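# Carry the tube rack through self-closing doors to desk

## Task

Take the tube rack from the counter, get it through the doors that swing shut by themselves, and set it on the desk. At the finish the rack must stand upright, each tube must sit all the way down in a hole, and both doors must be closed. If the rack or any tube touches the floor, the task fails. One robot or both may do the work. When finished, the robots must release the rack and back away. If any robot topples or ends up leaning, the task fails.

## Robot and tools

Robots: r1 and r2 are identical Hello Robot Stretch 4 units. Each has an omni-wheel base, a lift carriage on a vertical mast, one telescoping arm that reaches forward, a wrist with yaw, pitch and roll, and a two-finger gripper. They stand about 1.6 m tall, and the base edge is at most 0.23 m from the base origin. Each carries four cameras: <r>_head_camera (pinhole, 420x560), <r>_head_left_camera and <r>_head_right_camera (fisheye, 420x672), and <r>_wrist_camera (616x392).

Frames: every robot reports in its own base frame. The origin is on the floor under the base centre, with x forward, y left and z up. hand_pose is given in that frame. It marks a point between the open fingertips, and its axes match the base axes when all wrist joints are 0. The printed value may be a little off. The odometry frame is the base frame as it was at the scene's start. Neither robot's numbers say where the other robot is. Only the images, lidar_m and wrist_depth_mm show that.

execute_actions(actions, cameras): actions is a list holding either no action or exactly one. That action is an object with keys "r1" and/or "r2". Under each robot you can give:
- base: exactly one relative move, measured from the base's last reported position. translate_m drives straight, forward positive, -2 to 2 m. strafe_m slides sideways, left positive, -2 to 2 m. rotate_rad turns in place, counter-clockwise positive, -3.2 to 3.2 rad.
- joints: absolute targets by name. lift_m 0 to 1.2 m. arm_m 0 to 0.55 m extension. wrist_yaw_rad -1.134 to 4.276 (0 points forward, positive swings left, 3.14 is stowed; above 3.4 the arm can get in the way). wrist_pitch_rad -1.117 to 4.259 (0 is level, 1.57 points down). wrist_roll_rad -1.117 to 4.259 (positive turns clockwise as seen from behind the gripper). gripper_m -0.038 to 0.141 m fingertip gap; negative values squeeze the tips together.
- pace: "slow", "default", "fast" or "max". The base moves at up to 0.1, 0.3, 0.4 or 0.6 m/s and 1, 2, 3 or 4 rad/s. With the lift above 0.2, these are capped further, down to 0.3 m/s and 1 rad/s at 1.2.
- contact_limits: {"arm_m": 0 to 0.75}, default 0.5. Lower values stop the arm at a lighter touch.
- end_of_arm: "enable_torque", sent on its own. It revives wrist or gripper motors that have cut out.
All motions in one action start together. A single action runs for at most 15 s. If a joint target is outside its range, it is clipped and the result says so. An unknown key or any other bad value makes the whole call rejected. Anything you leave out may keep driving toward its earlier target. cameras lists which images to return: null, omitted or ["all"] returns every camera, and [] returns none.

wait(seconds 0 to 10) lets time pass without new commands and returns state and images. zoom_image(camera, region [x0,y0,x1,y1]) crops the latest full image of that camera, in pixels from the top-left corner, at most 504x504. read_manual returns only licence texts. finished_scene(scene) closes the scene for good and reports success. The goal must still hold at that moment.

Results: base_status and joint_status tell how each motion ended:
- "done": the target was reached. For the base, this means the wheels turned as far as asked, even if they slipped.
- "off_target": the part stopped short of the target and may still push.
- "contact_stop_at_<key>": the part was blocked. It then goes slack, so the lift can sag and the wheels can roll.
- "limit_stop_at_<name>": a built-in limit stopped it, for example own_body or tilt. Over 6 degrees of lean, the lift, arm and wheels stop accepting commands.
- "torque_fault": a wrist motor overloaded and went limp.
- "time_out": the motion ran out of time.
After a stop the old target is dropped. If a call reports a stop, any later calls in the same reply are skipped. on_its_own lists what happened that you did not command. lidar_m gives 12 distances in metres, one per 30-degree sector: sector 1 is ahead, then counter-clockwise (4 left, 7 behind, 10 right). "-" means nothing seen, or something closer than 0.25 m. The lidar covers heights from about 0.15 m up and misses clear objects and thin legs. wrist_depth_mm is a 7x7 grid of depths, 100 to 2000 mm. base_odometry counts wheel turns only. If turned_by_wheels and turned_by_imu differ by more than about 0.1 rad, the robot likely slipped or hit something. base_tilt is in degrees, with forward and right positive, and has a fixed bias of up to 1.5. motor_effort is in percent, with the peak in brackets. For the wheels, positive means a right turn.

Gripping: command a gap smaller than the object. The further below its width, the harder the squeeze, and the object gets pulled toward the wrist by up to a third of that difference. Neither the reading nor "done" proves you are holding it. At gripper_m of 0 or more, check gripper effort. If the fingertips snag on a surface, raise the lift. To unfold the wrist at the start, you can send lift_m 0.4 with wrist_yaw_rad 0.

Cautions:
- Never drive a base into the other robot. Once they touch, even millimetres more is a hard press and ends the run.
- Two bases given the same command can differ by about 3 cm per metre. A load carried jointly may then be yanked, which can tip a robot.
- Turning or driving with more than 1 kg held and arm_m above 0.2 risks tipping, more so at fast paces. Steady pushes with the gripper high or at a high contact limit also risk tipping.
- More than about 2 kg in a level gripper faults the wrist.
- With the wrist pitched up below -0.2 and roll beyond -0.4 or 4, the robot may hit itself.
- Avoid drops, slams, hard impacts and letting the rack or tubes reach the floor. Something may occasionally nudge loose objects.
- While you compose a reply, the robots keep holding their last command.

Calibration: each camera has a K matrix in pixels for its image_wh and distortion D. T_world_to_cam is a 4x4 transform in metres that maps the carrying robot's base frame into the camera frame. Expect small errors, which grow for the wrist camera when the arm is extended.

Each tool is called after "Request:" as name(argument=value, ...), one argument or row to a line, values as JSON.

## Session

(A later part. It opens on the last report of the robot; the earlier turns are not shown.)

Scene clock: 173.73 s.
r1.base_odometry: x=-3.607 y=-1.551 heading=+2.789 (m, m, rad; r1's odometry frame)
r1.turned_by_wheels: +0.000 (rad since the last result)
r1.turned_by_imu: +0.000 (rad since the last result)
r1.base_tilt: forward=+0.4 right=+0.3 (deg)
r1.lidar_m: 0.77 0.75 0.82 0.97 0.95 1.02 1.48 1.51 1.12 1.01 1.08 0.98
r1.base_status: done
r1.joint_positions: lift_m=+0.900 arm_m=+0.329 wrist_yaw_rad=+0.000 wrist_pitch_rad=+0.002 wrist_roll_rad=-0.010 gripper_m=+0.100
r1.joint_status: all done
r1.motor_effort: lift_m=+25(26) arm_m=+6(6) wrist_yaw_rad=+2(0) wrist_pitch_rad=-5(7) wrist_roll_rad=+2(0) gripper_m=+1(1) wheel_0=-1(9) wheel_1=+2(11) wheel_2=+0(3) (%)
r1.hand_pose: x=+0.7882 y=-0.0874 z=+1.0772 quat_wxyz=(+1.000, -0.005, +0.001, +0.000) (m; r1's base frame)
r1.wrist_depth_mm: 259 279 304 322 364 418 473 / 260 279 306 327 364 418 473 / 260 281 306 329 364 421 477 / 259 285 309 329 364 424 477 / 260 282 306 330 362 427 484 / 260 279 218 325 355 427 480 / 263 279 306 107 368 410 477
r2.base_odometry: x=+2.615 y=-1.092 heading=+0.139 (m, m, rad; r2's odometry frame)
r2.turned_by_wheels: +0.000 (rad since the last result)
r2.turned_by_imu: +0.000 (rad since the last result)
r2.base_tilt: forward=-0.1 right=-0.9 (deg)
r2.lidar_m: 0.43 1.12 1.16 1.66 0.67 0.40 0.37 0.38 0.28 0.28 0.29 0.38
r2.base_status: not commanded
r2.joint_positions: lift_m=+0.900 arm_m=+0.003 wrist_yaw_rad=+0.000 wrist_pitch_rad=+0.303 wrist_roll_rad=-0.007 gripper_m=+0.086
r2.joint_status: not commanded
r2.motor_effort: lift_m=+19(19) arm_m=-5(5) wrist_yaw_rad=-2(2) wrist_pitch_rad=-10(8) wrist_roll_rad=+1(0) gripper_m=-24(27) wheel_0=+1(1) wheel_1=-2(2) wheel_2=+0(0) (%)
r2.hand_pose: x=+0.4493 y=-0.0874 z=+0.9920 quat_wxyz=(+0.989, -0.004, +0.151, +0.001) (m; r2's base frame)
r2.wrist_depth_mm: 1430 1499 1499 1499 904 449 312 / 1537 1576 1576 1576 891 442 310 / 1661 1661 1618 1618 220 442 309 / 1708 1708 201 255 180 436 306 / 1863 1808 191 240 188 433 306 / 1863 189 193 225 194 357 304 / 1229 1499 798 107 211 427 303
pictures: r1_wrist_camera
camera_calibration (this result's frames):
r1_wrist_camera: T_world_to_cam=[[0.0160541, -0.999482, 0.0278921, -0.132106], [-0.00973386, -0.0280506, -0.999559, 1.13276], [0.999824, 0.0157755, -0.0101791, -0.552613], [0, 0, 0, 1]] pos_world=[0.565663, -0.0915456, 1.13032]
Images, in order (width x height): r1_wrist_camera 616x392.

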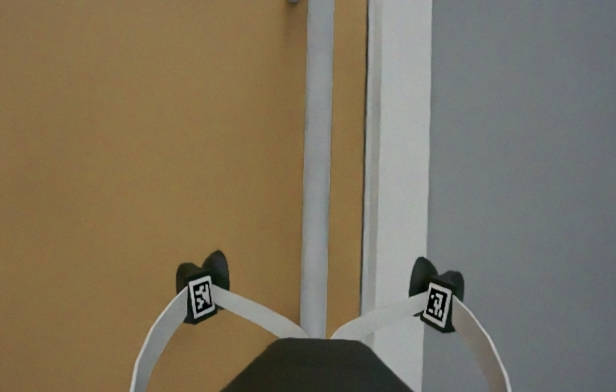

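Request:
execute_actions(
  actions=[
    {"r1":{"joints":{"arm_m":0.39,"gripper_m":0.06}}},
  ],
  cameras=[],
)

Request:
execute_actions(
  actions=[
    {"r1":{"joints":{"gripper_m":-0.025}}},
  ],
  cameras=["r1_wrist_camera"],
)

Request:
execute_actions(
  actions=[
    {"r1":{"base":{"translate_m":-0.15},"pace":"slow"}},
  ],
  cameras=["r1_wrist_camera"],
)

Scene clock: 178.03 s.
r1.base_odometry: x=-3.607 y=-1.551 heading=+2.789 (m, m, rad; r1's odometry frame)
r1.turned_by_wheels: +0.000 (rad since the last result)
r1.turned_by_imu: +0.001 (rad since the last result)
r1.base_tilt: forward=+0.5 right=+0.2 (deg)
r1.lidar_m: 0.76 0.75 0.81 0.97 0.96 1.03 1.48 1.51 1.11 1.00 1.09 1.00
r1.base_status: not commanded
r1.joint_positions: lift_m=+0.900 arm_m=+0.389 wrist_yaw_rad=+0.000 wrist_pitch_rad=+0.002 wrist_roll_rad=-0.010 gripper_m=+0.060
r1.joint_status: all done
r1.motor_effort: lift_m=+26(26) arm_m=+6(6) wrist_yaw_rad=+1(1) wrist_pitch_rad=-5(5) wrist_roll_rad=+0(1) gripper_m=-1(3) wheel_0=-1(1) wheel_1=+2(2) wheel_2=+0(0) (%)
r1.hand_pose: x=+0.8482 y=-0.0874 z=+1.0772 quat_wxyz=(+1.000, -0.005, +0.001, +0.000) (m; r1's base frame)
r1.wrist_depth_mm: 213 229 252 265 298 347 387 / 213 230 252 267 298 343 392 / 215 232 252 267 298 345 392 / 214 231 252 266 298 347 392 / 214 232 250 272 297 347 394 / 216 232 197 267 197 351 397 / 216 227 252 107 301 338 397
r2.base_odometry: x=+2.615 y=-1.092 heading=+0.139 (m, m, rad; r2's odometry frame)
r2.turned_by_wheels: +0.000 (rad since the last result)
r2.turned_by_imu: +0.001 (rad since the last result)
r2.base_tilt: forward=-0.1 right=-0.8 (deg)
r2.lidar_m: 0.42 1.10 1.17 1.68 0.67 0.41 0.37 0.41 0.29 0.26 0.30 0.39
r2.base_status: not commanded
r2.joint_positions: lift_m=+0.900 arm_m=+0.003 wrist_yaw_rad=+0.000 wrist_pitch_rad=+0.303 wrist_roll_rad=-0.007 gripper_m=+0.086
r2.joint_status: not commanded
r2.motor_effort: lift_m=+19(19) arm_m=-5(5) wrist_yaw_rad=-2(2) wrist_pitch_rad=-9(9) wrist_roll_rad=+1(1) gripper_m=-25(26) wheel_0=+1(1) wheel_1=-2(1) wheel_2=+0(0) (%)
r2.hand_pose: x=+0.4493 y=-0.0874 z=+0.9920 quat_wxyz=(+0.989, -0.004, +0.151, +0.001) (m; r2's base frame)
r2.wrist_depth_mm: 1464 1464 1537 1499 904 452 310 / 1618 1576 1576 1576 891 445 309 / 1576 1661 1618 1618 220 442 310 / 1756 1756 200 255 181 439 307 / 1808 1808 192 240 188 433 306 / 1808 189 193 224 194 357 306 / 1229 1499 798 107 210 430 303
pictures: none
No camera images: the call's "cameras" was empty. Leave "cameras" out to get every camera's image.

Scene clock: 179.60 s.
r1.base_odometry: x=-3.607 y=-1.551 heading=+2.789 (m, m, rad; r1's odometry frame)
r1.turned_by_wheels: +0.000 (rad since the last result)
r1.turned_by_imu: +0.000 (rad since the last result)
r1.base_tilt: forward=+0.3 right=+0.4 (deg)
r1.lidar_m: 0.77 0.73 0.81 0.98 0.94 1.04 1.47 1.51 1.11 1.00 1.07 1.01
r1.base_status: not commanded
r1.joint_positions: lift_m=+0.900 arm_m=+0.390 wrist_yaw_rad=+0.000 wrist_pitch_rad=+0.002 wrist_roll_rad=-0.010 gripper_m=-0.024
r1.joint_status: all done
r1.motor_effort: lift_m=+26(25) arm_m=+3(7) wrist_yaw_rad=-2(14) wrist_pitch_rad=-7(7) wrist_roll_rad=+0(1) gripper_m=-15(21) wheel_0=-1(1) wheel_1=+2(1) wheel_2=+2(2) (%)
r1.hand_pose: x=+0.8489 y=-0.0873 z=+1.0772 quat_wxyz=(+1.000, -0.005, +0.001, +0.000) (m; r1's base frame)
r1.wrist_depth_mm: 205 220 240 254 289 345 389 / 205 221 240 256 290 345 392 / 205 221 241 255 297 345 387 / 207 222 241 254 297 343 392 / 205 223 243 203 297 351 392 / 206 220 183 196 185 351 392 / 208 216 241 106 301 330 397
r2.base_odometry: x=+2.615 y=-1.092 heading=+0.139 (m, m, rad; r2's odometry frame)
r2.turned_by_wheels: +0.000 (rad since the last result)
r2.turned_by_imu: +0.000 (rad since the last result)
r2.base_tilt: forward=-0.1 right=-0.9 (deg)
r2.lidar_m: 0.42 1.10 1.18 1.69 0.68 0.40 0.38 0.41 0.28 0.27 0.30 0.38
r2.base_status: not commanded
r2.joint_positions: lift_m=+0.900 arm_m=+0.003 wrist_yaw_rad=+0.000 wrist_pitch_rad=+0.303 wrist_roll_rad=-0.007 gripper_m=+0.086
r2.joint_status: not commanded
r2.motor_effort: lift_m=+19(19) arm_m=-5(5) wrist_yaw_rad=-2(3) wrist_pitch_rad=-9(11) wrist_roll_rad=+0(1) gripper_m=-28(26) wheel_0=+1(1) wheel_1=-2(2) wheel_2=+0(0) (%)
r2.hand_pose: x=+0.4493 y=-0.0874 z=+0.9920 quat_wxyz=(+0.989, -0.004, +0.151, +0.001) (m; r2's base frame)
r2.wrist_depth_mm: 1430 1464 1499 1499 904 449 312 / 1576 1537 1576 1576 904 442 309 / 1661 1618 1576 1618 220 439 309 / 1756 1756 200 255 181 439 309 / 1863 1808 191 240 188 436 306 / 1808 189 194 224 194 357 303 / 1229 1499 798 107 211 430 301
pictures: r1_wrist_camera
camera_calibration (this result's frames):
r1_wrist_camera: T_world_to_cam=[[0.0162662, -0.999479, 0.0278909, -0.133198], [-0.00980249, -0.0280526, -0.999558, 1.13339], [0.99982, 0.0159856, -0.0102537, -0.613228], [0, 0, 0, 1]] pos_world=[0.626394, -0.0915317, 1.13031]
Images, in order (width x height): r1_wrist_camera 616x392.

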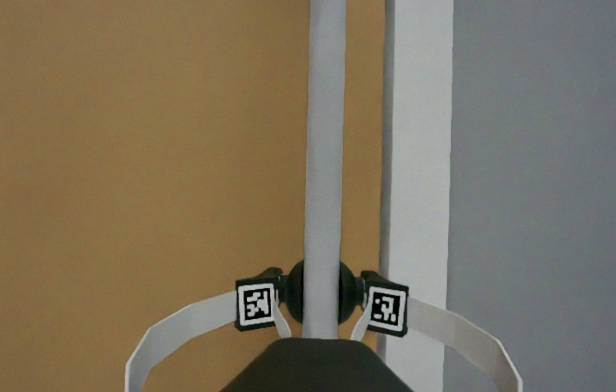

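Scene clock: 182.37 s.
r1.base_odometry: x=-3.466 y=-1.603 heading=+2.786 (m, m, rad; r1's odometry frame)
r1.turned_by_wheels: -0.004 (rad since the last result)
r1.turned_by_imu: -0.014 (rad since the last result)
r1.base_tilt: forward=+0.3 right=+0.4 (deg)
r1.lidar_m: 0.80 0.80 0.93 0.91 0.90 0.97 1.34 1.37 1.04 0.99 1.15 1.18
r1.base_status: done
r1.joint_positions: lift_m=+0.900 arm_m=+0.390 wrist_yaw_rad=-0.020 wrist_pitch_rad=+0.002 wrist_roll_rad=-0.010 gripper_m=-0.024
r1.joint_status: not commanded
r1.on_its_own: wrist_yaw_rad is at rest, and its effort (+56) is outside its rest range (-13 to +13)
r1.motor_effort: lift_m=+26(26) arm_m=+2(3) wrist_yaw_rad=+56(62) wrist_pitch_rad=-9(7) wrist_roll_rad=+1(1) gripper_m=-23(22) wheel_0=-22(28) wheel_1=-13(16) wheel_2=-9(11) (%)
r1.hand_pose: x=+0.8472 y=-0.0930 z=+1.0771 quat_wxyz=(+1.000, -0.005, +0.001, -0.010) (m; r1's base frame)
r1.wrist_depth_mm: 220 229 244 251 272 574 654 / 219 229 244 253 272 569 661 / 220 230 244 254 273 580 683 / 220 230 242 253 274 580 683 / 220 232 245 252 274 585 683 / 221 232 240 193 186 574 668 / 221 229 243 106 279 559 683
r2.base_odometry: x=+2.615 y=-1.092 heading=+0.139 (m, m, rad; r2's odometry frame)
r2.turned_by_wheels: +0.000 (rad since the last result)
r2.turned_by_imu: +0.001 (rad since the last result)
r2.base_tilt: forward=-0.1 right=-0.9 (deg)
r2.lidar_m: 0.41 1.05 1.04 1.69 0.67 0.38 0.38 0.40 0.29 0.27 0.29 0.37
r2.base_status: not commanded
r2.joint_positions: lift_m=+0.900 arm_m=+0.003 wrist_yaw_rad=+0.000 wrist_pitch_rad=+0.303 wrist_roll_rad=-0.007 gripper_m=+0.086
r2.joint_status: not commanded
r2.motor_effort: lift_m=+19(19) arm_m=-5(5) wrist_yaw_rad=-3(1) wrist_pitch_rad=-10(11) wrist_roll_rad=+1(1) gripper_m=-26(28) wheel_0=+1(1) wheel_1=-1(1) wheel_2=+0(0) (%)
r2.hand_pose: x=+0.4493 y=-0.0874 z=+0.9920 quat_wxyz=(+0.989, -0.004, +0.151, +0.001) (m; r2's base frame)
r2.wrist_depth_mm: 1397 1336 1499 1464 904 445 312 / 1499 1430 1576 1537 904 445 310 / 1576 1537 1499 1618 220 442 309 / 1708 1576 200 254 181 439 307 / 1808 1708 191 239 188 433 306 / 1808 189 194 224 195 357 304 / 1464 1499 798 107 211 427 303
pictures: r1_wrist_camera
camera_calibration (this result's frames):
r1_wrist_camera: T_world_to_cam=[[-0.00365881, -0.999604, 0.0278844, -0.122025], [-0.0106517, -0.0278441, -0.999556, 1.13386], [0.999937, -0.0039542, -0.0105457, -0.613015], [0, 0, 0, 1]] pos_world=[0.624607, -0.0928294, 1.13029]
Images, in order (width x height): r1_wrist_camera 616x392.

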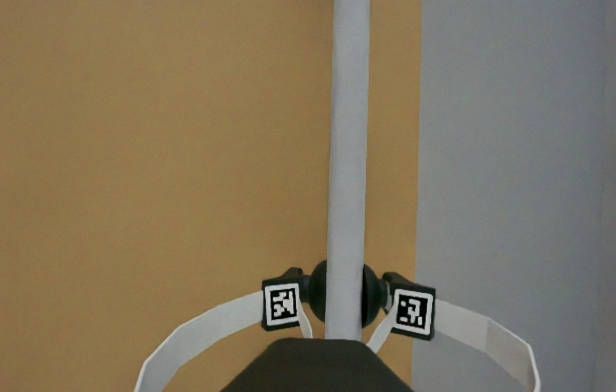

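Request:
execute_actions(
  actions=[
    {"r1":{"base":{"translate_m":-0.36},"joints":{"wrist_yaw_rad":-0.03}}},
  ],
  cameras=["r1_wrist_camera"],
)

Scene clock: 186.23 s.
r1.base_odometry: x=-3.129 y=-1.729 heading=+2.787 (m, m, rad; r1's odometry frame)
r1.turned_by_wheels: +0.001 (rad since the last result)
r1.turned_by_imu: -0.014 (rad since the last result)
r1.base_tilt: forward=+0.6 right=+0.4 (deg)
r1.lidar_m: 0.80 0.97 0.98 0.76 0.73 0.80 1.01 0.99 1.14 0.98 1.02 1.40
r1.base_status: done
r1.joint_positions: lift_m=+0.900 arm_m=+0.390 wrist_yaw_rad=-0.020 wrist_pitch_rad=+0.002 wrist_roll_rad=-0.010 gripper_m=-0.024
r1.joint_status: all done
r1.on_its_own: wrist_yaw_rad is at rest, and its effort (-29) is outside its rest range (-13 to +13)
r1.motor_effort: lift_m=+25(26) arm_m=+2(2) wrist_yaw_rad=-29(57) wrist_pitch_rad=-6(8) wrist_roll_rad=+3(1) gripper_m=-16(22) wheel_0=+5(25) wheel_1=+0(17) wheel_2=+7(9) (%)
r1.hand_pose: x=+0.8473 y=-0.0930 z=+1.0772 quat_wxyz=(+1.000, -0.005, +0.001, -0.010) (m; r1's base frame)
r1.wrist_depth_mm: 306 291 274 254 248 1042 991 / 306 289 276 254 248 1060 960 / 306 290 273 256 248 1025 931 / 306 291 274 254 248 1042 946 / 307 291 274 254 249 1042 946 / 304 290 184 193 185 1042 931 / 304 287 276 107 245 241 960
r2.base_odometry: x=+2.615 y=-1.092 heading=+0.139 (m, m, rad; r2's odometry frame)
r2.turned_by_wheels: +0.000 (rad since the last result)
r2.turned_by_imu: +0.001 (rad since the last result)
r2.base_tilt: forward=-0.1 right=-0.9 (deg)
r2.lidar_m: 0.42 1.23 0.97 1.68 0.70 0.40 0.37 0.40 0.29 0.28 0.29 0.40
r2.base_status: not commanded
r2.joint_positions: lift_m=+0.900 arm_m=+0.003 wrist_yaw_rad=+0.000 wrist_pitch_rad=+0.303 wrist_roll_rad=-0.007 gripper_m=+0.086
r2.joint_status: not commanded
r2.motor_effort: lift_m=+19(19) arm_m=-5(5) wrist_yaw_rad=-2(2) wrist_pitch_rad=-10(11) wrist_roll_rad=+1(1) gripper_m=-28(26) wheel_0=+1(1) wheel_1=-1(1) wheel_2=+0(0) (%)
r2.hand_pose: x=+0.4493 y=-0.0874 z=+0.9920 quat_wxyz=(+0.989, -0.004, +0.151, +0.001) (m; r2's base frame)
r2.wrist_depth_mm: 1060 - 1464 1499 904 449 314 / 1138 - 1576 1576 891 442 312 / 1308 - 1618 1618 220 442 310 / 1499 - 200 256 181 436 307 / 1708 1366 191 238 189 436 306 / 1708 189 193 224 194 355 304 / 1499 1430 798 107 210 427 303
pictures: r1_wrist_camera
camera_calibration (this result's frames):
r1_wrist_camera: T_world_to_cam=[[-0.0036452, -0.999604, 0.0278891, -0.122038], [-0.0105206, -0.0278494, -0.999557, 1.1338], [0.999938, -0.003937, -0.0104149, -0.613267], [0, 0, 0, 1]] pos_world=[0.624712, -0.092828, 1.13032]
Images, in order (width x height): r1_wrist_camera 616x392.

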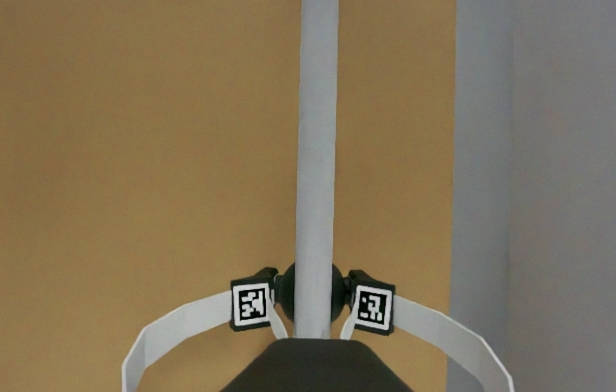

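Request:
execute_actions(
  actions=[
    {"r1":{"base":{"strafe_m":0.105},"joints":{"arm_m":0.2}}},
  ],
  cameras=[],
)

Scene clock: 190.30 s.
r1.base_odometry: x=-3.166 y=-1.827 heading=+2.786 (m, m, rad; r1's odometry frame)
r1.turned_by_wheels: +0.000 (rad since the last result)
r1.turned_by_imu: -0.003 (rad since the last result)
r1.base_tilt: forward=+0.4 right=+0.3 (deg)
r1.lidar_m: 0.59 0.88 0.89 0.67 0.63 0.69 1.03 1.03 1.18 1.08 1.14 0.65
r1.base_status: done
r1.joint_positions: lift_m=+0.900 arm_m=+0.201 wrist_yaw_rad=-0.030 wrist_pitch_rad=+0.002 wrist_roll_rad=-0.010 gripper_m=-0.025
r1.joint_status: all done
r1.motor_effort: lift_m=+25(25) arm_m=-5(14) wrist_yaw_rad=+0(47) wrist_pitch_rad=-6(6) wrist_roll_rad=+1(1) gripper_m=-17(27) wheel_0=-3(19) wheel_1=-1(8) wheel_2=+2(8) (%)
r1.hand_pose: x=+0.6576 y=-0.0960 z=+1.0771 quat_wxyz=(+1.000, -0.005, +0.001, -0.015) (m; r1's base frame)
r1.wrist_depth_mm: 402 347 298 265 236 219 1138 / 404 345 298 264 237 219 1118 / 402 343 298 264 236 220 1118 / 404 343 298 262 236 220 1098 / 402 345 298 220 236 220 1138 / 399 343 182 187 185 219 1098 / 397 343 298 107 229 213 1118
r2.base_odometry: x=+2.615 y=-1.092 heading=+0.139 (m, m, rad; r2's odometry frame)
r2.turned_by_wheels: +0.000 (rad since the last result)
r2.turned_by_imu: +0.001 (rad since the last result)
r2.base_tilt: forward=-0.1 right=-0.8 (deg)
r2.lidar_m: 0.41 1.25 1.09 1.68 0.70 0.40 0.37 0.40 0.30 0.26 0.28 0.39
r2.base_status: not commanded
r2.joint_positions: lift_m=+0.900 arm_m=+0.003 wrist_yaw_rad=+0.000 wrist_pitch_rad=+0.303 wrist_roll_rad=-0.007 gripper_m=+0.086
r2.joint_status: not commanded
r2.motor_effort: lift_m=+19(19) arm_m=-5(5) wrist_yaw_rad=-2(1) wrist_pitch_rad=-10(10) wrist_roll_rad=+1(1) gripper_m=-26(25) wheel_0=+1(1) wheel_1=-2(1) wheel_2=+0(0) (%)
r2.hand_pose: x=+0.4493 y=-0.0874 z=+0.9920 quat_wxyz=(+0.989, -0.004, +0.151, +0.001) (m; r2's base frame)
r2.wrist_depth_mm: - - 1499 1499 904 449 312 / - - 1537 1537 891 442 310 / - - 1618 1661 220 442 310 / - - 202 255 181 436 309 / 1863 - 191 239 189 436 306 / 1756 189 194 226 194 357 304 / 1397 1499 798 107 210 430 303
pictures: none
No camera images: the call's "cameras" was empty. Leave "cameras" out to get every camera's image.

Request:
execute_actions(
  actions=[
    {"r1":{"base":{"strafe_m":0.175},"joints":{"arm_m":0.03,"wrist_yaw_rad":-0.14}}},
  ],
  cameras=["r1_wrist_camera"],
)

Scene clock: 193.63 s.
r1.base_odometry: x=-3.226 y=-1.991 heading=+2.786 (m, m, rad; r1's odometry frame)
r1.turned_by_wheels: +0.000 (rad since the last result)
r1.turned_by_imu: +0.010 (rad since the last result)
r1.base_tilt: forward=+0.4 right=+0.3 (deg)
r1.lidar_m: 0.50 0.90 0.68 0.50 0.49 0.54 0.77 1.09 1.23 1.24 1.32 0.44
r1.base_status: done
r1.joint_positions: lift_m=+0.900 arm_m=+0.031 wrist_yaw_rad=-0.141 wrist_pitch_rad=+0.003 wrist_roll_rad=-0.010 gripper_m=-0.024
r1.joint_status: all done
r1.motor_effort: lift_m=+25(25) arm_m=-7(18) wrist_yaw_rad=+1(89) wrist_pitch_rad=-10(10) wrist_roll_rad=-3(1) gripper_m=-17(25) wheel_0=-4(9) wheel_1=+1(13) wheel_2=+4(19) (%)
r1.hand_pose: x=+0.4756 y=-0.1270 z=+1.0769 quat_wxyz=(+0.998, -0.005, +0.002, -0.070) (m; r1's base frame)
r1.wrist_depth_mm: 585 433 336 254 229 203 1281 / 591 430 334 252 231 204 1281 / 591 427 332 252 230 203 1281 / 591 430 329 252 231 203 1308 / 591 424 330 252 229 204 1281 / 591 430 183 186 185 198 1281 / 569 424 329 107 220 171 1308
r2.base_odometry: x=+2.615 y=-1.092 heading=+0.139 (m, m, rad; r2's odometry frame)
r2.turned_by_wheels: +0.000 (rad since the last result)
r2.turned_by_imu: +0.001 (rad since the last result)
r2.base_tilt: forward=-0.1 right=-0.8 (deg)
r2.lidar_m: 0.42 1.33 1.25 1.67 0.69 0.40 0.38 0.39 0.29 0.28 0.29 0.41
r2.base_status: not commanded
r2.joint_positions: lift_m=+0.900 arm_m=+0.003 wrist_yaw_rad=+0.000 wrist_pitch_rad=+0.303 wrist_roll_rad=-0.007 gripper_m=+0.086
r2.joint_status: not commanded
r2.motor_effort: lift_m=+19(19) arm_m=-5(5) wrist_yaw_rad=+0(1) wrist_pitch_rad=-8(9) wrist_roll_rad=+1(1) gripper_m=-26(27) wheel_0=+1(1) wheel_1=-1(1) wheel_2=+0(0) (%)
r2.hand_pose: x=+0.4493 y=-0.0874 z=+0.9920 quat_wxyz=(+0.989, -0.004, +0.151, +0.001) (m; r2's base frame)
r2.wrist_depth_mm: - - 1499 1430 917 449 312 / - - 1576 1576 891 442 312 / - - 1618 1661 220 442 309 / - - 201 255 181 436 309 / 1808 - 191 239 188 433 306 / 1708 190 194 225 195 355 304 / 1464 1499 788 107 211 430 303
pictures: r1_wrist_camera
camera_calibration (this result's frames):
r1_wrist_camera: T_world_to_cam=[[-0.124424, -0.991843, 0.027692, -0.0987118], [-0.0146177, -0.0260735, -0.999553, 1.13087], [0.992121, -0.124774, -0.0112543, -0.252423], [0, 0, 0, 1]] pos_world=[0.254683, -0.0999164, 1.13026]
Images, in order (width x height): r1_wrist_camera 616x392.

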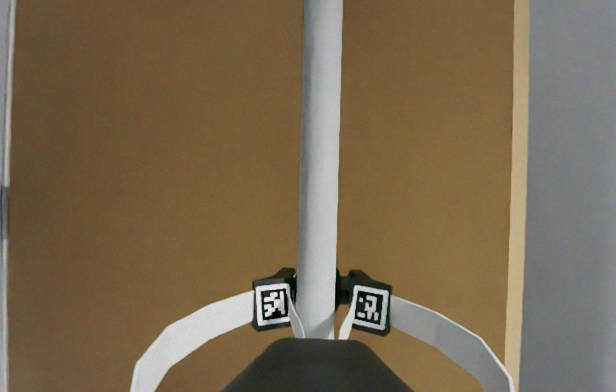

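Request:
execute_actions(
  actions=[
    {"r1":{"base":{"strafe_m":0.055},"joints":{"arm_m":0.005}},"r2":{"base":{"strafe_m":0.2}}},
  ],
  cameras=[],
)

Request:
execute_actions(
  actions=[
    {"r1":{"base":{"translate_m":-0.045}},"r2":{"base":{"strafe_m":0.2}}},
  ],
  cameras=[],
)

Request:
execute_actions(
  actions=[
    {"r1":{"base":{"strafe_m":0.06}},"r2":{"base":{"strafe_m":0.2}}},
  ],
  cameras=["r1_wrist_camera","r2_head_camera"],
)

Scene clock: 198.10 s.
r1.base_odometry: x=-3.246 y=-2.043 heading=+2.786 (m, m, rad; r1's odometry frame)
r1.turned_by_wheels: +0.000 (rad since the last result)
r1.turned_by_imu: +0.001 (rad since the last result)
r1.base_tilt: forward=+0.5 right=+0.5 (deg)
r1.lidar_m: 0.49 0.98 0.60 0.44 0.44 0.47 0.70 1.12 1.29 1.14 1.61 0.41
r1.base_status: done
r1.joint_positions: lift_m=+0.900 arm_m=+0.006 wrist_yaw_rad=-0.145 wrist_pitch_rad=+0.002 wrist_roll_rad=-0.010 gripper_m=-0.025
r1.joint_status: all done
r1.on_its_own: wrist_yaw_rad is at rest, and its effort (+16) is outside its rest range (-13 to +13)
r1.motor_effort: lift_m=+25(25) arm_m=-7(16) wrist_yaw_rad=+16(19) wrist_pitch_rad=-6(11) wrist_roll_rad=-1(1) gripper_m=-15(22) wheel_0=-5(17) wheel_1=+0(9) wheel_2=+1(5) (%)
r1.hand_pose: x=+0.4499 y=-0.1282 z=+1.0772 quat_wxyz=(+0.997, -0.005, +0.001, -0.072) (m; r1's base frame)
r1.wrist_depth_mm: 715 488 357 282 226 198 198 / 723 484 355 281 226 197 732 / 715 477 355 279 225 198 715 / 723 477 353 278 226 198 723 / 715 473 351 216 225 196 715 / 723 473 183 183 181 192 1255 / 699 469 349 106 219 184 1255
r2.base_odometry: x=+2.588 y=-0.894 heading=+0.139 (m, m, rad; r2's odometry frame)
r2.turned_by_wheels: +0.000 (rad since the last result)
r2.turned_by_imu: +0.001 (rad since the last result)
r2.base_tilt: forward=-0.1 right=-0.8 (deg)
r2.lidar_m: 0.42 1.22 1.15 1.57 0.71 0.49 0.37 0.40 0.51 0.46 0.51 0.43
r2.base_status: done
r2.joint_positions: lift_m=+0.900 arm_m=+0.003 wrist_yaw_rad=+0.000 wrist_pitch_rad=+0.303 wrist_roll_rad=-0.007 gripper_m=+0.086
r2.joint_status: not commanded
r2.motor_effort: lift_m=+19(19) arm_m=-5(5) wrist_yaw_rad=-1(2) wrist_pitch_rad=-10(8) wrist_roll_rad=+1(2) gripper_m=-28(26) wheel_0=-1(15) wheel_1=+0(11) wheel_2=+0(1) (%)
r2.hand_pose: x=+0.4493 y=-0.0874 z=+0.9920 quat_wxyz=(+0.989, -0.004, +0.151, +0.001) (m; r2's base frame)
r2.wrist_depth_mm: 1537 - - 1499 1464 891 603 / 1499 - - 1537 1576 878 597 / 1430 - 1661 1618 175 866 585 / 1397 - 201 256 181 878 585 / 1366 - 192 239 188 842 591 / 1336 189 194 224 194 707 580 / 1308 1464 788 107 210 854 580
pictures: none
No camera images: the call's "cameras" was empty. Leave "cameras" out to get every camera's image.

Scene clock: 200.03 s.
r1.base_odometry: x=-3.204 y=-2.058 heading=+2.788 (m, m, rad; r1's odometry frame)
r1.turned_by_wheels: +0.002 (rad since the last result)
r1.turned_by_imu: -0.004 (rad since the last result)
r1.base_tilt: forward=+0.7 right=+0.3 (deg)
r1.lidar_m: 0.39 1.04 0.59 0.43 0.41 0.46 0.66 1.08 1.01 0.96 1.11 0.40
r1.base_status: done
r1.joint_positions: lift_m=+0.900 arm_m=+0.006 wrist_yaw_rad=-0.109 wrist_pitch_rad=+0.003 wrist_roll_rad=-0.009 gripper_m=-0.024
r1.joint_status: not commanded
r1.on_its_own: wrist_yaw_rad is at rest, and its effort (-91) is outside its rest range (-13 to +13)
r1.motor_effort: lift_m=+25(25) arm_m=-6(7) wrist_yaw_rad=-91(97) wrist_pitch_rad=-8(10) wrist_roll_rad=-3(3) gripper_m=-23(24) wheel_0=+7(14) wheel_1=-3(12) wheel_2=+20(21) (%)
r1.hand_pose: x=+0.4544 y=-0.1183 z=+1.0770 quat_wxyz=(+0.999, -0.005, +0.002, -0.054) (m; r1's base frame)
r1.wrist_depth_mm: 809 585 377 250 221 187 1336 / 798 580 377 252 222 187 1336 / 809 574 370 250 221 187 1336 / 778 569 370 248 220 187 1336 / 788 569 366 211 220 187 1366 / 798 559 183 185 183 186 1336 / 798 521 368 107 207 176 1366
r2.base_odometry: x=+2.560 y=-0.696 heading=+0.139 (m, m, rad; r2's odometry frame)
r2.turned_by_wheels: +0.000 (rad since the last result)
r2.turned_by_imu: +0.000 (rad since the last result)
r2.base_tilt: forward=-0.1 right=-0.8 (deg)
r2.lidar_m: 0.42 1.09 0.96 1.37 0.70 0.49 0.44 0.39 0.58 0.68 0.69 0.42
r2.base_status: done
r2.joint_positions: lift_m=+0.900 arm_m=+0.003 wrist_yaw_rad=+0.000 wrist_pitch_rad=+0.303 wrist_roll_rad=-0.007 gripper_m=+0.086
r2.joint_status: not commanded
r2.motor_effort: lift_m=+19(19) arm_m=-5(5) wrist_yaw_rad=-1(2) wrist_pitch_rad=-10(9) wrist_roll_rad=+1(2) gripper_m=-27(27) wheel_0=-2(11) wheel_1=+3(11) wheel_2=+0(0) (%)
r2.hand_pose: x=+0.4493 y=-0.0874 z=+0.9920 quat_wxyz=(+0.989, -0.004, +0.151, +0.001) (m; r2's base frame)
r2.wrist_depth_mm: 1060 - - 1499 1464 1308 891 / 1060 - - 1576 1537 1308 891 / 1042 - - 1661 220 1308 878 / 1025 - 200 256 181 1281 878 / 1008 1708 192 238 188 1281 878 / 1008 189 193 225 194 1060 878 / 1060 1464 788 108 211 1281 878
pictures: none
No camera images: the call's "cameras" was empty. Leave "cameras" out to get every camera's image.

Scene clock: 201.97 s.
r1.base_odometry: x=-3.225 y=-2.115 heading=+2.788 (m, m, rad; r1's odometry frame)
r1.turned_by_wheels: +0.000 (rad since the last result)
r1.turned_by_imu: -0.001 (rad since the last result)
r1.base_tilt: forward=+0.5 right=+0.3 (deg)
r1.lidar_m: 0.51 1.06 0.51 0.38 0.35 0.39 0.57 1.10 0.85 0.85 1.67 0.39
r1.base_status: done
r1.joint_positions: lift_m=+0.900 arm_m=+0.006 wrist_yaw_rad=-0.148 wrist_pitch_rad=+0.002 wrist_roll_rad=-0.010 gripper_m=-0.025
r1.joint_status: not commanded
r1.on_its_own: wrist_yaw_rad is at rest, and its effort (+23) is outside its rest range (-13 to +13)
r1.motor_effort: lift_m=+25(25) arm_m=-7(7) wrist_yaw_rad=+23(88) wrist_pitch_rad=-6(7) wrist_roll_rad=+1(3) gripper_m=-14(24) wheel_0=-5(9) wheel_1=+1(9) wheel_2=+0(19) (%)
r1.hand_pose: x=+0.4495 y=-0.1290 z=+1.0773 quat_wxyz=(+0.997, -0.005, +0.001, -0.074) (m; r1's base frame)
r1.wrist_depth_mm: 778 580 392 294 231 198 185 / 778 580 389 294 230 199 186 / 759 574 389 294 230 198 195 / 778 574 384 294 229 197 197 / 768 569 384 293 229 197 741 / 788 569 338 185 184 191 741 / 788 559 384 106 222 183 199
r2.base_odometry: x=+2.532 y=-0.498 heading=+0.139 (m, m, rad; r2's odometry frame)
r2.turned_by_wheels: +0.000 (rad since the last result)
r2.turned_by_imu: +0.000 (rad since the last result)
r2.base_tilt: forward=-0.1 right=-0.8 (deg)
r2.lidar_m: 0.40 0.89 0.86 1.16 0.70 0.50 0.47 0.50 0.59 0.87 0.90 0.42
r2.base_status: done
r2.joint_positions: lift_m=+0.900 arm_m=+0.003 wrist_yaw_rad=+0.000 wrist_pitch_rad=+0.303 wrist_roll_rad=-0.007 gripper_m=+0.086
r2.joint_status: not commanded
r2.motor_effort: lift_m=+19(19) arm_m=-5(5) wrist_yaw_rad=-2(2) wrist_pitch_rad=-10(9) wrist_roll_rad=+2(1) gripper_m=-27(24) wheel_0=-3(11) wheel_1=+2(11) wheel_2=+0(0) (%)
r2.hand_pose: x=+0.4493 y=-0.0874 z=+0.9920 quat_wxyz=(+0.989, -0.004, +0.151, +0.001) (m; r2's base frame)
r2.wrist_depth_mm: 715 1308 - - 1499 1464 1182 / 750 1281 - - 1537 1537 1182 / 798 1255 - - 220 1618 1182 / 854 1229 201 255 181 1661 1160 / 1661 1098 192 239 189 1708 1182 / 1708 189 193 225 195 1397 1160 / 1464 1182 798 107 211 1464 1160
pictures: r1_wrist_camera, r2_head_camera
camera_calibration (this result's frames):
r1_wrist_camera: T_world_to_cam=[[-0.131518, -0.990927, 0.0276807, -0.10057], [-0.0136656, -0.0261082, -0.999566, 1.13035], [0.99122, -0.131839, -0.0101079, -0.228571], [0, 0, 0, 1]] pos_world=[0.228784, -0.10028, 1.13033]
Images, in order (width x height): r1_wrist_camera 616x392, r2_head_camera 420x560.

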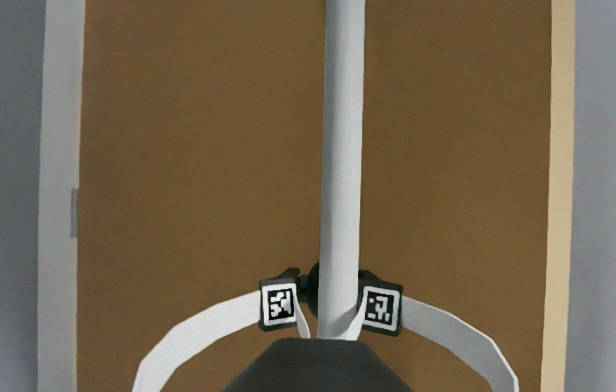

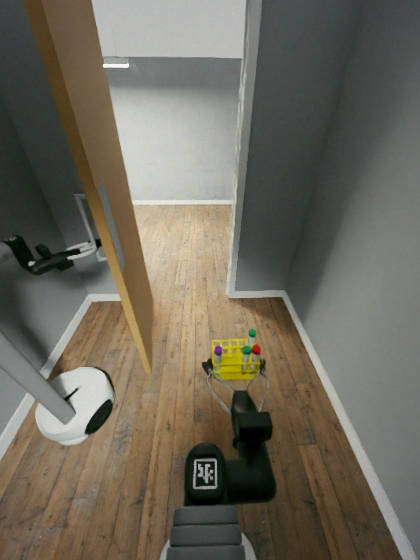

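Request:
execute_actions(
  actions=[
    {"r2":{"base":{"rotate_rad":0.05}}},
  ],
  cameras=[],
)

Request:
execute_actions(
  actions=[
    {"r2":{"base":{"translate_m":2.0}}},
  ],
  cameras=["r2_head_left_camera","r2_head_camera"],
)

Scene clock: 204.37 s.
r1.base_odometry: x=-3.225 y=-2.115 heading=+2.788 (m, m, rad; r1's odometry frame)
r1.turned_by_wheels: +0.000 (rad since the last result)
r1.turned_by_imu: +0.000 (rad since the last result)
r1.base_tilt: forward=+0.5 right=+0.4 (deg)
r1.lidar_m: 0.52 1.06 0.48 0.38 0.36 0.40 0.56 1.11 0.87 0.82 1.67 0.40
r1.base_status: not commanded
r1.joint_positions: lift_m=+0.900 arm_m=+0.006 wrist_yaw_rad=-0.148 wrist_pitch_rad=+0.002 wrist_roll_rad=-0.010 gripper_m=-0.025
r1.joint_status: not commanded
r1.on_its_own: wrist_yaw_rad is at rest, and its effort (+22) is outside its rest range (-13 to +13)
r1.motor_effort: lift_m=+25(25) arm_m=-7(6) wrist_yaw_rad=+22(23) wrist_pitch_rad=-8(6) wrist_roll_rad=+1(0) gripper_m=-17(13) wheel_0=-7(6) wheel_1=+2(1) wheel_2=+0(0) (%)
r1.hand_pose: x=+0.4495 y=-0.1290 z=+1.0773 quat_wxyz=(+0.997, -0.005, +0.001, -0.074) (m; r1's base frame)
r1.wrist_depth_mm: 759 597 392 294 232 198 184 / 768 574 389 297 230 197 185 / 778 580 389 296 229 197 195 / 768 564 389 293 230 198 197 / 778 569 382 291 229 196 741 / 798 559 340 185 185 191 741 / 778 559 382 106 223 182 198
r2.base_odometry: x=+2.532 y=-0.498 heading=+0.188 (m, m, rad; r2's odometry frame)
r2.turned_by_wheels: +0.049 (rad since the last result)
r2.turned_by_imu: +0.050 (rad since the last result)
r2.base_tilt: forward=-0.1 right=-0.8 (deg)
r2.lidar_m: 0.41 0.89 0.87 1.18 0.68 0.48 0.46 0.50 0.61 0.87 0.94 0.45
r2.base_status: done
r2.joint_positions: lift_m=+0.900 arm_m=+0.003 wrist_yaw_rad=+0.000 wrist_pitch_rad=+0.303 wrist_roll_rad=-0.007 gripper_m=+0.086
r2.joint_status: not commanded
r2.motor_effort: lift_m=+19(19) arm_m=-5(5) wrist_yaw_rad=-2(2) wrist_pitch_rad=-9(10) wrist_roll_rad=+1(0) gripper_m=-24(25) wheel_0=-4(5) wheel_1=-3(5) wheel_2=-3(8) (%)
r2.hand_pose: x=+0.4493 y=-0.0874 z=+0.9920 quat_wxyz=(+0.989, -0.004, +0.151, +0.001) (m; r2's base frame)
r2.wrist_depth_mm: 741 1042 - - 1464 1464 1336 / 768 1042 - - 1499 1499 1308 / 1661 1042 - - 223 1576 1308 / 1661 1042 201 256 181 1618 1281 / 1808 946 192 240 189 1708 1255 / 1708 189 194 224 194 1537 1281 / 1464 1025 798 107 211 1464 1255
pictures: none
No camera images: the call's "cameras" was empty. Leave "cameras" out to get every camera's image.

Scene clock: 212.53 s.
r1.base_odometry: x=-3.225 y=-2.115 heading=+2.788 (m, m, rad; r1's odometry frame)
r1.turned_by_wheels: +0.000 (rad since the last result)
r1.turned_by_imu: +0.001 (rad since the last result)
r1.base_tilt: forward=+0.3 right=+0.3 (deg)
r1.lidar_m: 0.52 1.07 0.51 0.37 0.36 0.40 0.58 1.11 1.28 1.72 1.67 0.41
r1.base_status: not commanded
r1.joint_positions: lift_m=+0.900 arm_m=+0.006 wrist_yaw_rad=-0.148 wrist_pitch_rad=+0.002 wrist_roll_rad=-0.010 gripper_m=-0.025
r1.joint_status: not commanded
r1.on_its_own: wrist_yaw_rad is at rest, and its effort (+24) is outside its rest range (-13 to +13)
r1.motor_effort: lift_m=+25(25) arm_m=-6(7) wrist_yaw_rad=+24(21) wrist_pitch_rad=-4(6) wrist_roll_rad=+0(1) gripper_m=-12(14) wheel_0=-7(7) wheel_1=+1(1) wheel_2=+0(0) (%)
r1.hand_pose: x=+0.4495 y=-0.1290 z=+1.0773 quat_wxyz=(+0.997, -0.005, +0.001, -0.074) (m; r1's base frame)
r1.wrist_depth_mm: 768 585 392 296 230 198 185 / 788 585 389 294 231 198 185 / 778 580 389 294 231 198 195 / 778 569 387 294 229 197 197 / 778 564 384 289 229 197 741 / 778 569 340 185 184 191 741 / 778 564 382 107 222 181 199
r2.base_odometry: x=+4.497 y=-0.124 heading=+0.188 (m, m, rad; r2's odometry frame)
r2.turned_by_wheels: +0.000 (rad since the last result)
r2.turned_by_imu: +0.004 (rad since the last result)
r2.base_tilt: forward=-0.1 right=-0.8 (deg)
r2.lidar_m: 0.42 2.83 2.08 0.50 0.49 0.63 2.44 1.34 0.33 0.33 2.06 0.42
r2.base_status: done
r2.joint_positions: lift_m=+0.900 arm_m=+0.003 wrist_yaw_rad=+0.000 wrist_pitch_rad=+0.303 wrist_roll_rad=-0.007 gripper_m=+0.086
r2.joint_status: not commanded
r2.motor_effort: lift_m=+19(19) arm_m=-5(5) wrist_yaw_rad=-1(3) wrist_pitch_rad=-8(8) wrist_roll_rad=+1(1) gripper_m=-26(27) wheel_0=+3(8) wheel_1=+3(9) wheel_2=-2(13) (%)
r2.hand_pose: x=+0.4493 y=-0.0874 z=+0.9920 quat_wxyz=(+0.989, -0.004, +0.151, +0.001) (m; r2's base frame)
r2.wrist_depth_mm: - - - - - - - / - - - - - - - / - - - - 220 - - / - - 201 256 181 - - / - - 192 239 189 - - / 1808 189 193 225 194 1756 1863 / 1464 1499 798 107 209 1464 1537
pictures: r2_head_camera, r2_head_left_camera
Images, in order (width x height): r2_head_camera 420x560, r2_head_left_camera 420x672.

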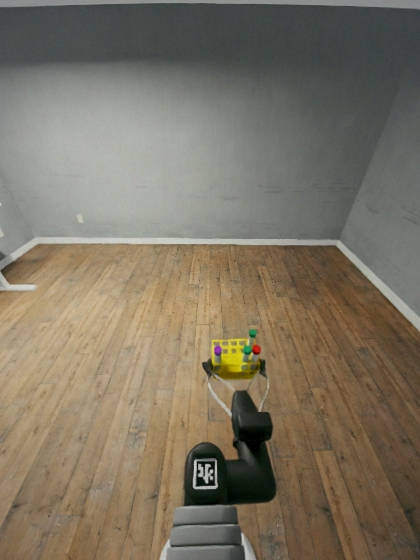

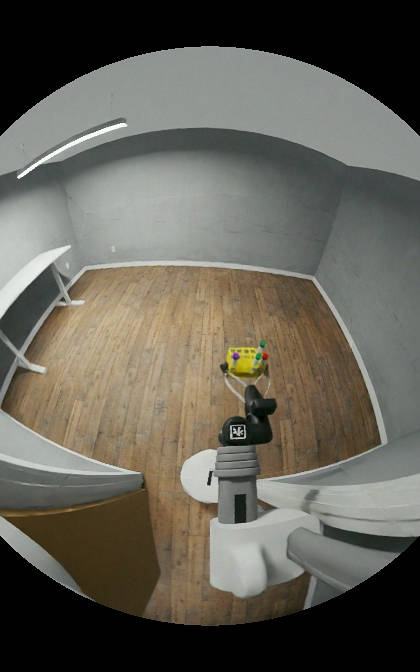

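Request:
execute_actions(
  actions=[
    {"r1":{"base":{"strafe_m":-0.115},"joints":{"arm_m":0.075},"pace":"slow"},"r2":{"base":{"translate_m":0.5},"joints":{"lift_m":1.05}}},
  ],
  cameras=[],
)

Request:
execute_actions(
  actions=[
    {"r1":{"base":{"strafe_m":-0.145},"joints":{"arm_m":0.25}},"r2":{"base":{"rotate_rad":1.15},"pace":"slow"}},
  ],
  cameras=[],
)

Request:
execute_actions(
  actions=[
    {"r1":{"base":{"strafe_m":-0.1},"joints":{"arm_m":0.44}},"r2":{"base":{"translate_m":1.2}}},
  ],
  cameras=["r2_head_camera","r2_wrist_camera","r1_head_camera"],
)

Scene clock: 218.50 s.
r1.base_odometry: x=-3.185 y=-2.007 heading=+2.788 (m, m, rad; r1's odometry frame)
r1.turned_by_wheels: +0.000 (rad since the last result)
r1.turned_by_imu: +0.001 (rad since the last result)
r1.base_tilt: forward=+0.4 right=+0.4 (deg)
r1.lidar_m: 0.48 0.96 0.64 0.47 0.46 0.49 0.72 1.06 1.22 1.62 1.57 0.47
r1.base_status: done
r1.joint_positions: lift_m=+0.900 arm_m=+0.075 wrist_yaw_rad=-0.134 wrist_pitch_rad=+0.002 wrist_roll_rad=-0.010 gripper_m=-0.024
r1.joint_status: all done
r1.on_its_own: wrist_yaw_rad is at rest, and its effort (-19) is outside its rest range (-13 to +13)
r1.motor_effort: lift_m=+25(25) arm_m=+3(7) wrist_yaw_rad=-19(22) wrist_pitch_rad=-8(7) wrist_roll_rad=+0(2) gripper_m=-16(18) wheel_0=+1(7) wheel_1=-4(8) wheel_2=+1(1) (%)
r1.hand_pose: x=+0.5197 y=-0.1251 z=+1.0772 quat_wxyz=(+0.998, -0.005, +0.001, -0.067) (m; r1's base frame)
r1.wrist_depth_mm: 609 439 338 278 234 201 1205 / 615 436 338 274 234 202 1229 / 603 442 338 274 233 202 1255 / 609 436 338 189 233 202 1281 / 603 436 336 254 232 200 1281 / 609 436 182 186 185 203 1281 / 591 433 334 106 220 192 1308
r2.base_odometry: x=+4.988 y=-0.030 heading=+0.189 (m, m, rad; r2's odometry frame)
r2.turned_by_wheels: +0.000 (rad since the last result)
r2.turned_by_imu: +0.002 (rad since the last result)
r2.base_tilt: forward=-0.1 right=-0.9 (deg)
r2.lidar_m: 0.42 2.68 2.05 1.96 0.74 0.72 1.24 0.64 0.84 1.98 2.08 0.41
r2.base_status: done
r2.joint_positions: lift_m=+1.050 arm_m=+0.003 wrist_yaw_rad=+0.000 wrist_pitch_rad=+0.303 wrist_roll_rad=-0.007 gripper_m=+0.086
r2.joint_status: all done
r2.motor_effort: lift_m=+20(23) arm_m=-5(5) wrist_yaw_rad=-1(2) wrist_pitch_rad=-9(8) wrist_roll_rad=+0(1) gripper_m=-27(28) wheel_0=+4(7) wheel_1=+2(7) wheel_2=-2(12) (%)
r2.hand_pose: x=+0.4493 y=-0.0874 z=+1.1419 quat_wxyz=(+0.989, -0.004, +0.151, +0.001) (m; r2's base frame)
r2.wrist_depth_mm: - - - - - - - / - - - - - - - / - - - - 187 - - / - - 201 255 181 - - / - - 191 239 189 - - / - 189 194 225 194 1983 - / 1708 1708 891 107 209 1708 1808
pictures: none
No camera images: the call's "cameras" was empty. Leave "cameras" out to get every camera's image.

Scene clock: 220.93 s.
r1.base_odometry: x=-3.135 y=-1.871 heading=+2.787 (m, m, rad; r1's odometry frame)
r1.turned_by_wheels: -0.001 (rad since the last result)
r1.turned_by_imu: -0.007 (rad since the last result)
r1.base_tilt: forward=+0.4 right=+0.5 (deg)
r1.lidar_m: 0.63 0.96 0.80 0.60 0.59 0.64 0.94 1.00 1.16 1.49 1.45 0.68
r1.base_status: done
r1.joint_positions: lift_m=+0.900 arm_m=+0.249 wrist_yaw_rad=-0.141 wrist_pitch_rad=+0.002 wrist_roll_rad=-0.010 gripper_m=-0.025
r1.joint_status: all done
r1.motor_effort: lift_m=+25(25) arm_m=+3(13) wrist_yaw_rad=+2(24) wrist_pitch_rad=-7(9) wrist_roll_rad=+4(3) gripper_m=-16(27) wheel_0=-4(17) wheel_1=-4(11) wheel_2=+0(1) (%)
r1.hand_pose: x=+0.6937 y=-0.1270 z=+1.0772 quat_wxyz=(+0.998, -0.005, +0.002, -0.070) (m; r1's base frame)
r1.wrist_depth_mm: 351 317 286 259 238 229 1078 / 349 315 286 259 239 228 1078 / 351 314 283 258 239 228 1078 / 349 315 285 259 238 228 1098 / 351 317 285 219 238 229 1078 / 351 314 182 186 185 227 1078 / 349 317 283 107 233 222 1078
r2.base_odometry: x=+4.988 y=-0.030 heading=+1.338 (m, m, rad; r2's odometry frame)
r2.turned_by_wheels: +1.149 (rad since the last result)
r2.turned_by_imu: +1.151 (rad since the last result)
r2.base_tilt: forward=-0.1 right=-0.8 (deg)
r2.lidar_m: 0.41 1.48 0.74 0.77 1.13 0.65 0.91 1.99 2.19 2.60 2.56 0.44
r2.base_status: done
r2.joint_positions: lift_m=+1.050 arm_m=+0.003 wrist_yaw_rad=+0.000 wrist_pitch_rad=+0.303 wrist_roll_rad=-0.007 gripper_m=+0.086
r2.joint_status: not commanded
r2.motor_effort: lift_m=+20(20) arm_m=-5(5) wrist_yaw_rad=-1(2) wrist_pitch_rad=-9(9) wrist_roll_rad=+0(1) gripper_m=-27(27) wheel_0=-6(7) wheel_1=-3(7) wheel_2=-3(8) (%)
r2.hand_pose: x=+0.4493 y=-0.0874 z=+1.1419 quat_wxyz=(+0.989, -0.004, +0.151, +0.001) (m; r2's base frame)
r2.wrist_depth_mm: - - - - - - - / - - - - - - - / - - 1921 - 221 - - / - - 201 255 181 - - / - - 191 239 189 - - / 1921 189 193 225 194 - - / 1661 1708 891 107 210 1708 1756
pictures: none
No camera images: the call's "cameras" was empty. Leave "cameras" out to get every camera's image.

Scene clock: 226.43 s.
r1.base_odometry: x=-3.100 y=-1.777 heading=+2.787 (m, m, rad; r1's odometry frame)
r1.turned_by_wheels: +0.000 (rad since the last result)
r1.turned_by_imu: -0.001 (rad since the last result)
r1.base_tilt: forward=+0.5 right=+0.4 (deg)
r1.lidar_m: 0.83 1.02 0.94 0.70 0.67 0.72 0.99 0.94 1.11 1.40 1.35 1.44
r1.base_status: done
r1.joint_positions: lift_m=+0.900 arm_m=+0.440 wrist_yaw_rad=-0.137 wrist_pitch_rad=+0.002 wrist_roll_rad=-0.010 gripper_m=-0.024
r1.joint_status: all done
r1.motor_effort: lift_m=+25(25) arm_m=+2(13) wrist_yaw_rad=-7(37) wrist_pitch_rad=-7(10) wrist_roll_rad=+4(2) gripper_m=-19(25) wheel_0=-2(10) wheel_1=+0(13) wheel_2=+3(8) (%)
r1.hand_pose: x=+0.8844 y=-0.1261 z=+1.0772 quat_wxyz=(+0.998, -0.005, +0.002, -0.069) (m; r1's base frame)
r1.wrist_depth_mm: 268 263 260 249 246 1078 931 / 270 264 258 249 246 1098 931 / 272 265 257 250 246 1098 931 / 270 264 257 249 244 1098 917 / 271 264 257 200 246 1098 904 / 271 265 182 187 185 1078 917 / 272 265 259 106 244 991 931
r2.base_odometry: x=+5.265 y=+1.138 heading=+1.338 (m, m, rad; r2's odometry frame)
r2.turned_by_wheels: +0.000 (rad since the last result)
r2.turned_by_imu: +0.003 (rad since the last result)
r2.base_tilt: forward=-0.1 right=-0.8 (deg)
r2.lidar_m: 0.39 0.86 0.92 1.01 1.00 1.10 1.78 3.10 2.72 2.11 2.10 0.44
r2.base_status: done
r2.joint_positions: lift_m=+1.050 arm_m=+0.003 wrist_yaw_rad=+0.000 wrist_pitch_rad=+0.303 wrist_roll_rad=-0.007 gripper_m=+0.086
r2.joint_status: not commanded
r2.motor_effort: lift_m=+19(20) arm_m=-5(5) wrist_yaw_rad=-1(1) wrist_pitch_rad=-8(10) wrist_roll_rad=+1(0) gripper_m=-28(25) wheel_0=+2(4) wheel_1=+3(9) wheel_2=+0(12) (%)
r2.hand_pose: x=+0.4493 y=-0.0874 z=+1.1420 quat_wxyz=(+0.989, -0.004, +0.151, +0.001) (m; r2's base frame)
r2.wrist_depth_mm: 1160 1255 1336 1499 1618 1756 1863 / 1205 1281 1397 1576 1708 1863 1983 / 1255 1366 1281 1537 220 1983 - / 904 917 201 256 180 1182 - / 683 732 192 239 187 - - / 1430 189 193 225 195 1983 - / 1499 1618 878 107 210 1661 1756
pictures: r1_head_camera, r2_head_camera, r2_wrist_camera
camera_calibration (this result's frames):
r2_wrist_camera: T_world_to_cam=[[-0.0000585919, -0.999854, 0.0170943, -0.110414], [-0.321654, -0.016167, -0.946719, 1.27572], [0.946857, -0.00555391, -0.321606, 0.16757], [0, 0, 0, 1]] pos_world=[0.251667, -0.0888429, 1.26352]
Images, in order (width x height): r1_head_camera 420x560, r2_head_camera 420x560, r2_wrist_camera 616x392.

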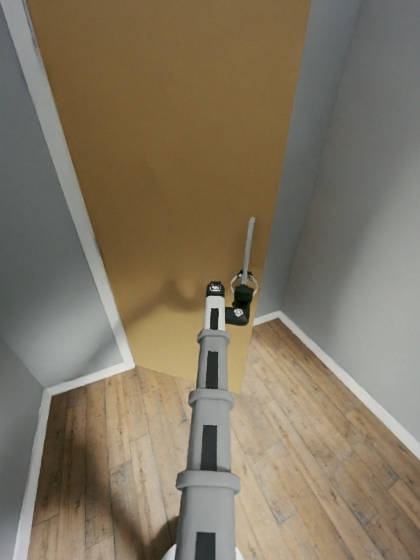

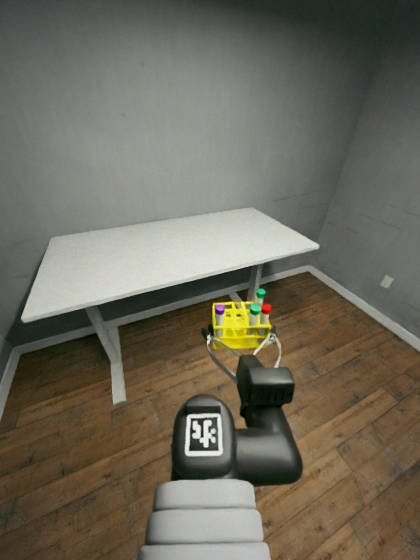

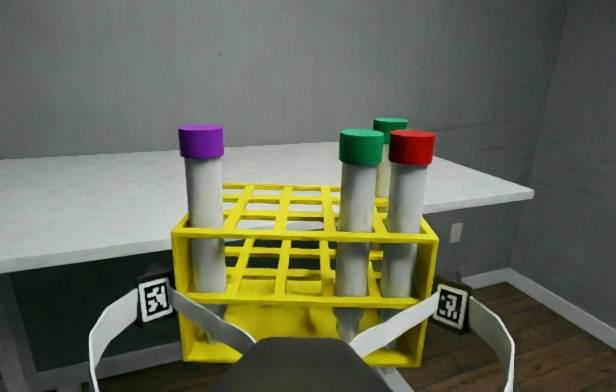

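Request:
execute_actions(
  actions=[
    {"r1":{"base":{"translate_m":0.4}},"r2":{"base":{"translate_m":0.45},"joints":{"arm_m":0.3,"lift_m":0.95}}},
  ],
  cameras=["r2_head_camera"],
)

Scene clock: 231.27 s.
r1.base_odometry: x=-3.475 y=-1.638 heading=+2.788 (m, m, rad; r1's odometry frame)
r1.turned_by_wheels: +0.001 (rad since the last result)
r1.turned_by_imu: -0.011 (rad since the last result)
r1.base_tilt: forward=+0.5 right=+0.2 (deg)
r1.lidar_m: 0.80 0.81 0.91 0.90 0.86 0.91 1.34 1.39 1.45 1.21 1.19 1.18
r1.base_status: done
r1.joint_positions: lift_m=+0.900 arm_m=+0.440 wrist_yaw_rad=-0.136 wrist_pitch_rad=+0.002 wrist_roll_rad=-0.010 gripper_m=-0.025
r1.joint_status: not commanded
r1.motor_effort: lift_m=+25(25) arm_m=+2(2) wrist_yaw_rad=-13(45) wrist_pitch_rad=-6(8) wrist_roll_rad=+1(2) gripper_m=-14(18) wheel_0=+3(16) wheel_1=+4(9) wheel_2=+4(23) (%)
r1.hand_pose: x=+0.8847 y=-0.1256 z=+1.0773 quat_wxyz=(+0.998, -0.005, +0.001, -0.068) (m; r1's base frame)
r1.wrist_depth_mm: 193 208 229 240 504 627 741 / 193 208 228 241 504 621 732 / 193 209 229 242 504 627 741 / 194 210 229 243 508 621 732 / 194 210 230 200 512 634 741 / 195 211 182 186 186 634 723 / 196 206 228 107 539 580 732
r2.base_odometry: x=+5.368 y=+1.575 heading=+1.338 (m, m, rad; r2's odometry frame)
r2.turned_by_wheels: +0.000 (rad since the last result)
r2.turned_by_imu: +0.002 (rad since the last result)
r2.base_tilt: forward=-0.1 right=-0.8 (deg)
r2.lidar_m: 0.44 0.44 0.47 1.19 1.16 1.29 2.21 3.53 2.49 1.96 1.93 0.59
r2.base_status: done
r2.joint_positions: lift_m=+0.950 arm_m=+0.299 wrist_yaw_rad=+0.000 wrist_pitch_rad=+0.303 wrist_roll_rad=-0.007 gripper_m=+0.086
r2.joint_status: all done
r2.motor_effort: lift_m=+16(16) arm_m=+5(3) wrist_yaw_rad=-2(0) wrist_pitch_rad=-9(11) wrist_roll_rad=+1(2) gripper_m=-24(27) wheel_0=+4(6) wheel_1=+2(9) wheel_2=-2(12) (%)
r2.hand_pose: x=+0.7453 y=-0.0874 z=+1.0423 quat_wxyz=(+0.989, -0.004, +0.151, +0.001) (m; r2's base frame)
r2.wrist_depth_mm: 609 654 707 759 842 946 1025 / 634 683 732 809 878 976 1098 / 647 707 750 842 181 1042 1160 / 609 615 201 255 181 661 904 / 430 436 191 238 188 459 466 / 334 189 193 225 194 320 351 / 273 274 236 107 210 273 283
pictures: r2_head_camera
Images, in order (width x height): r2_head_camera 420x560.

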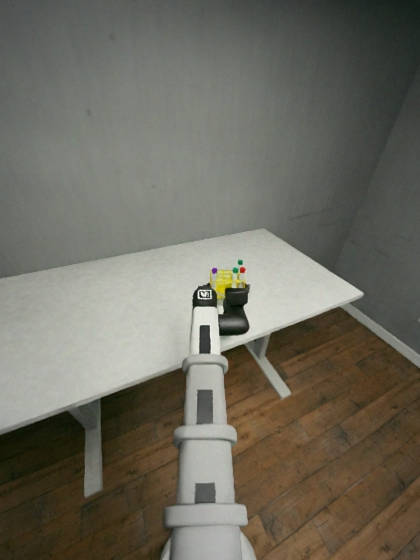

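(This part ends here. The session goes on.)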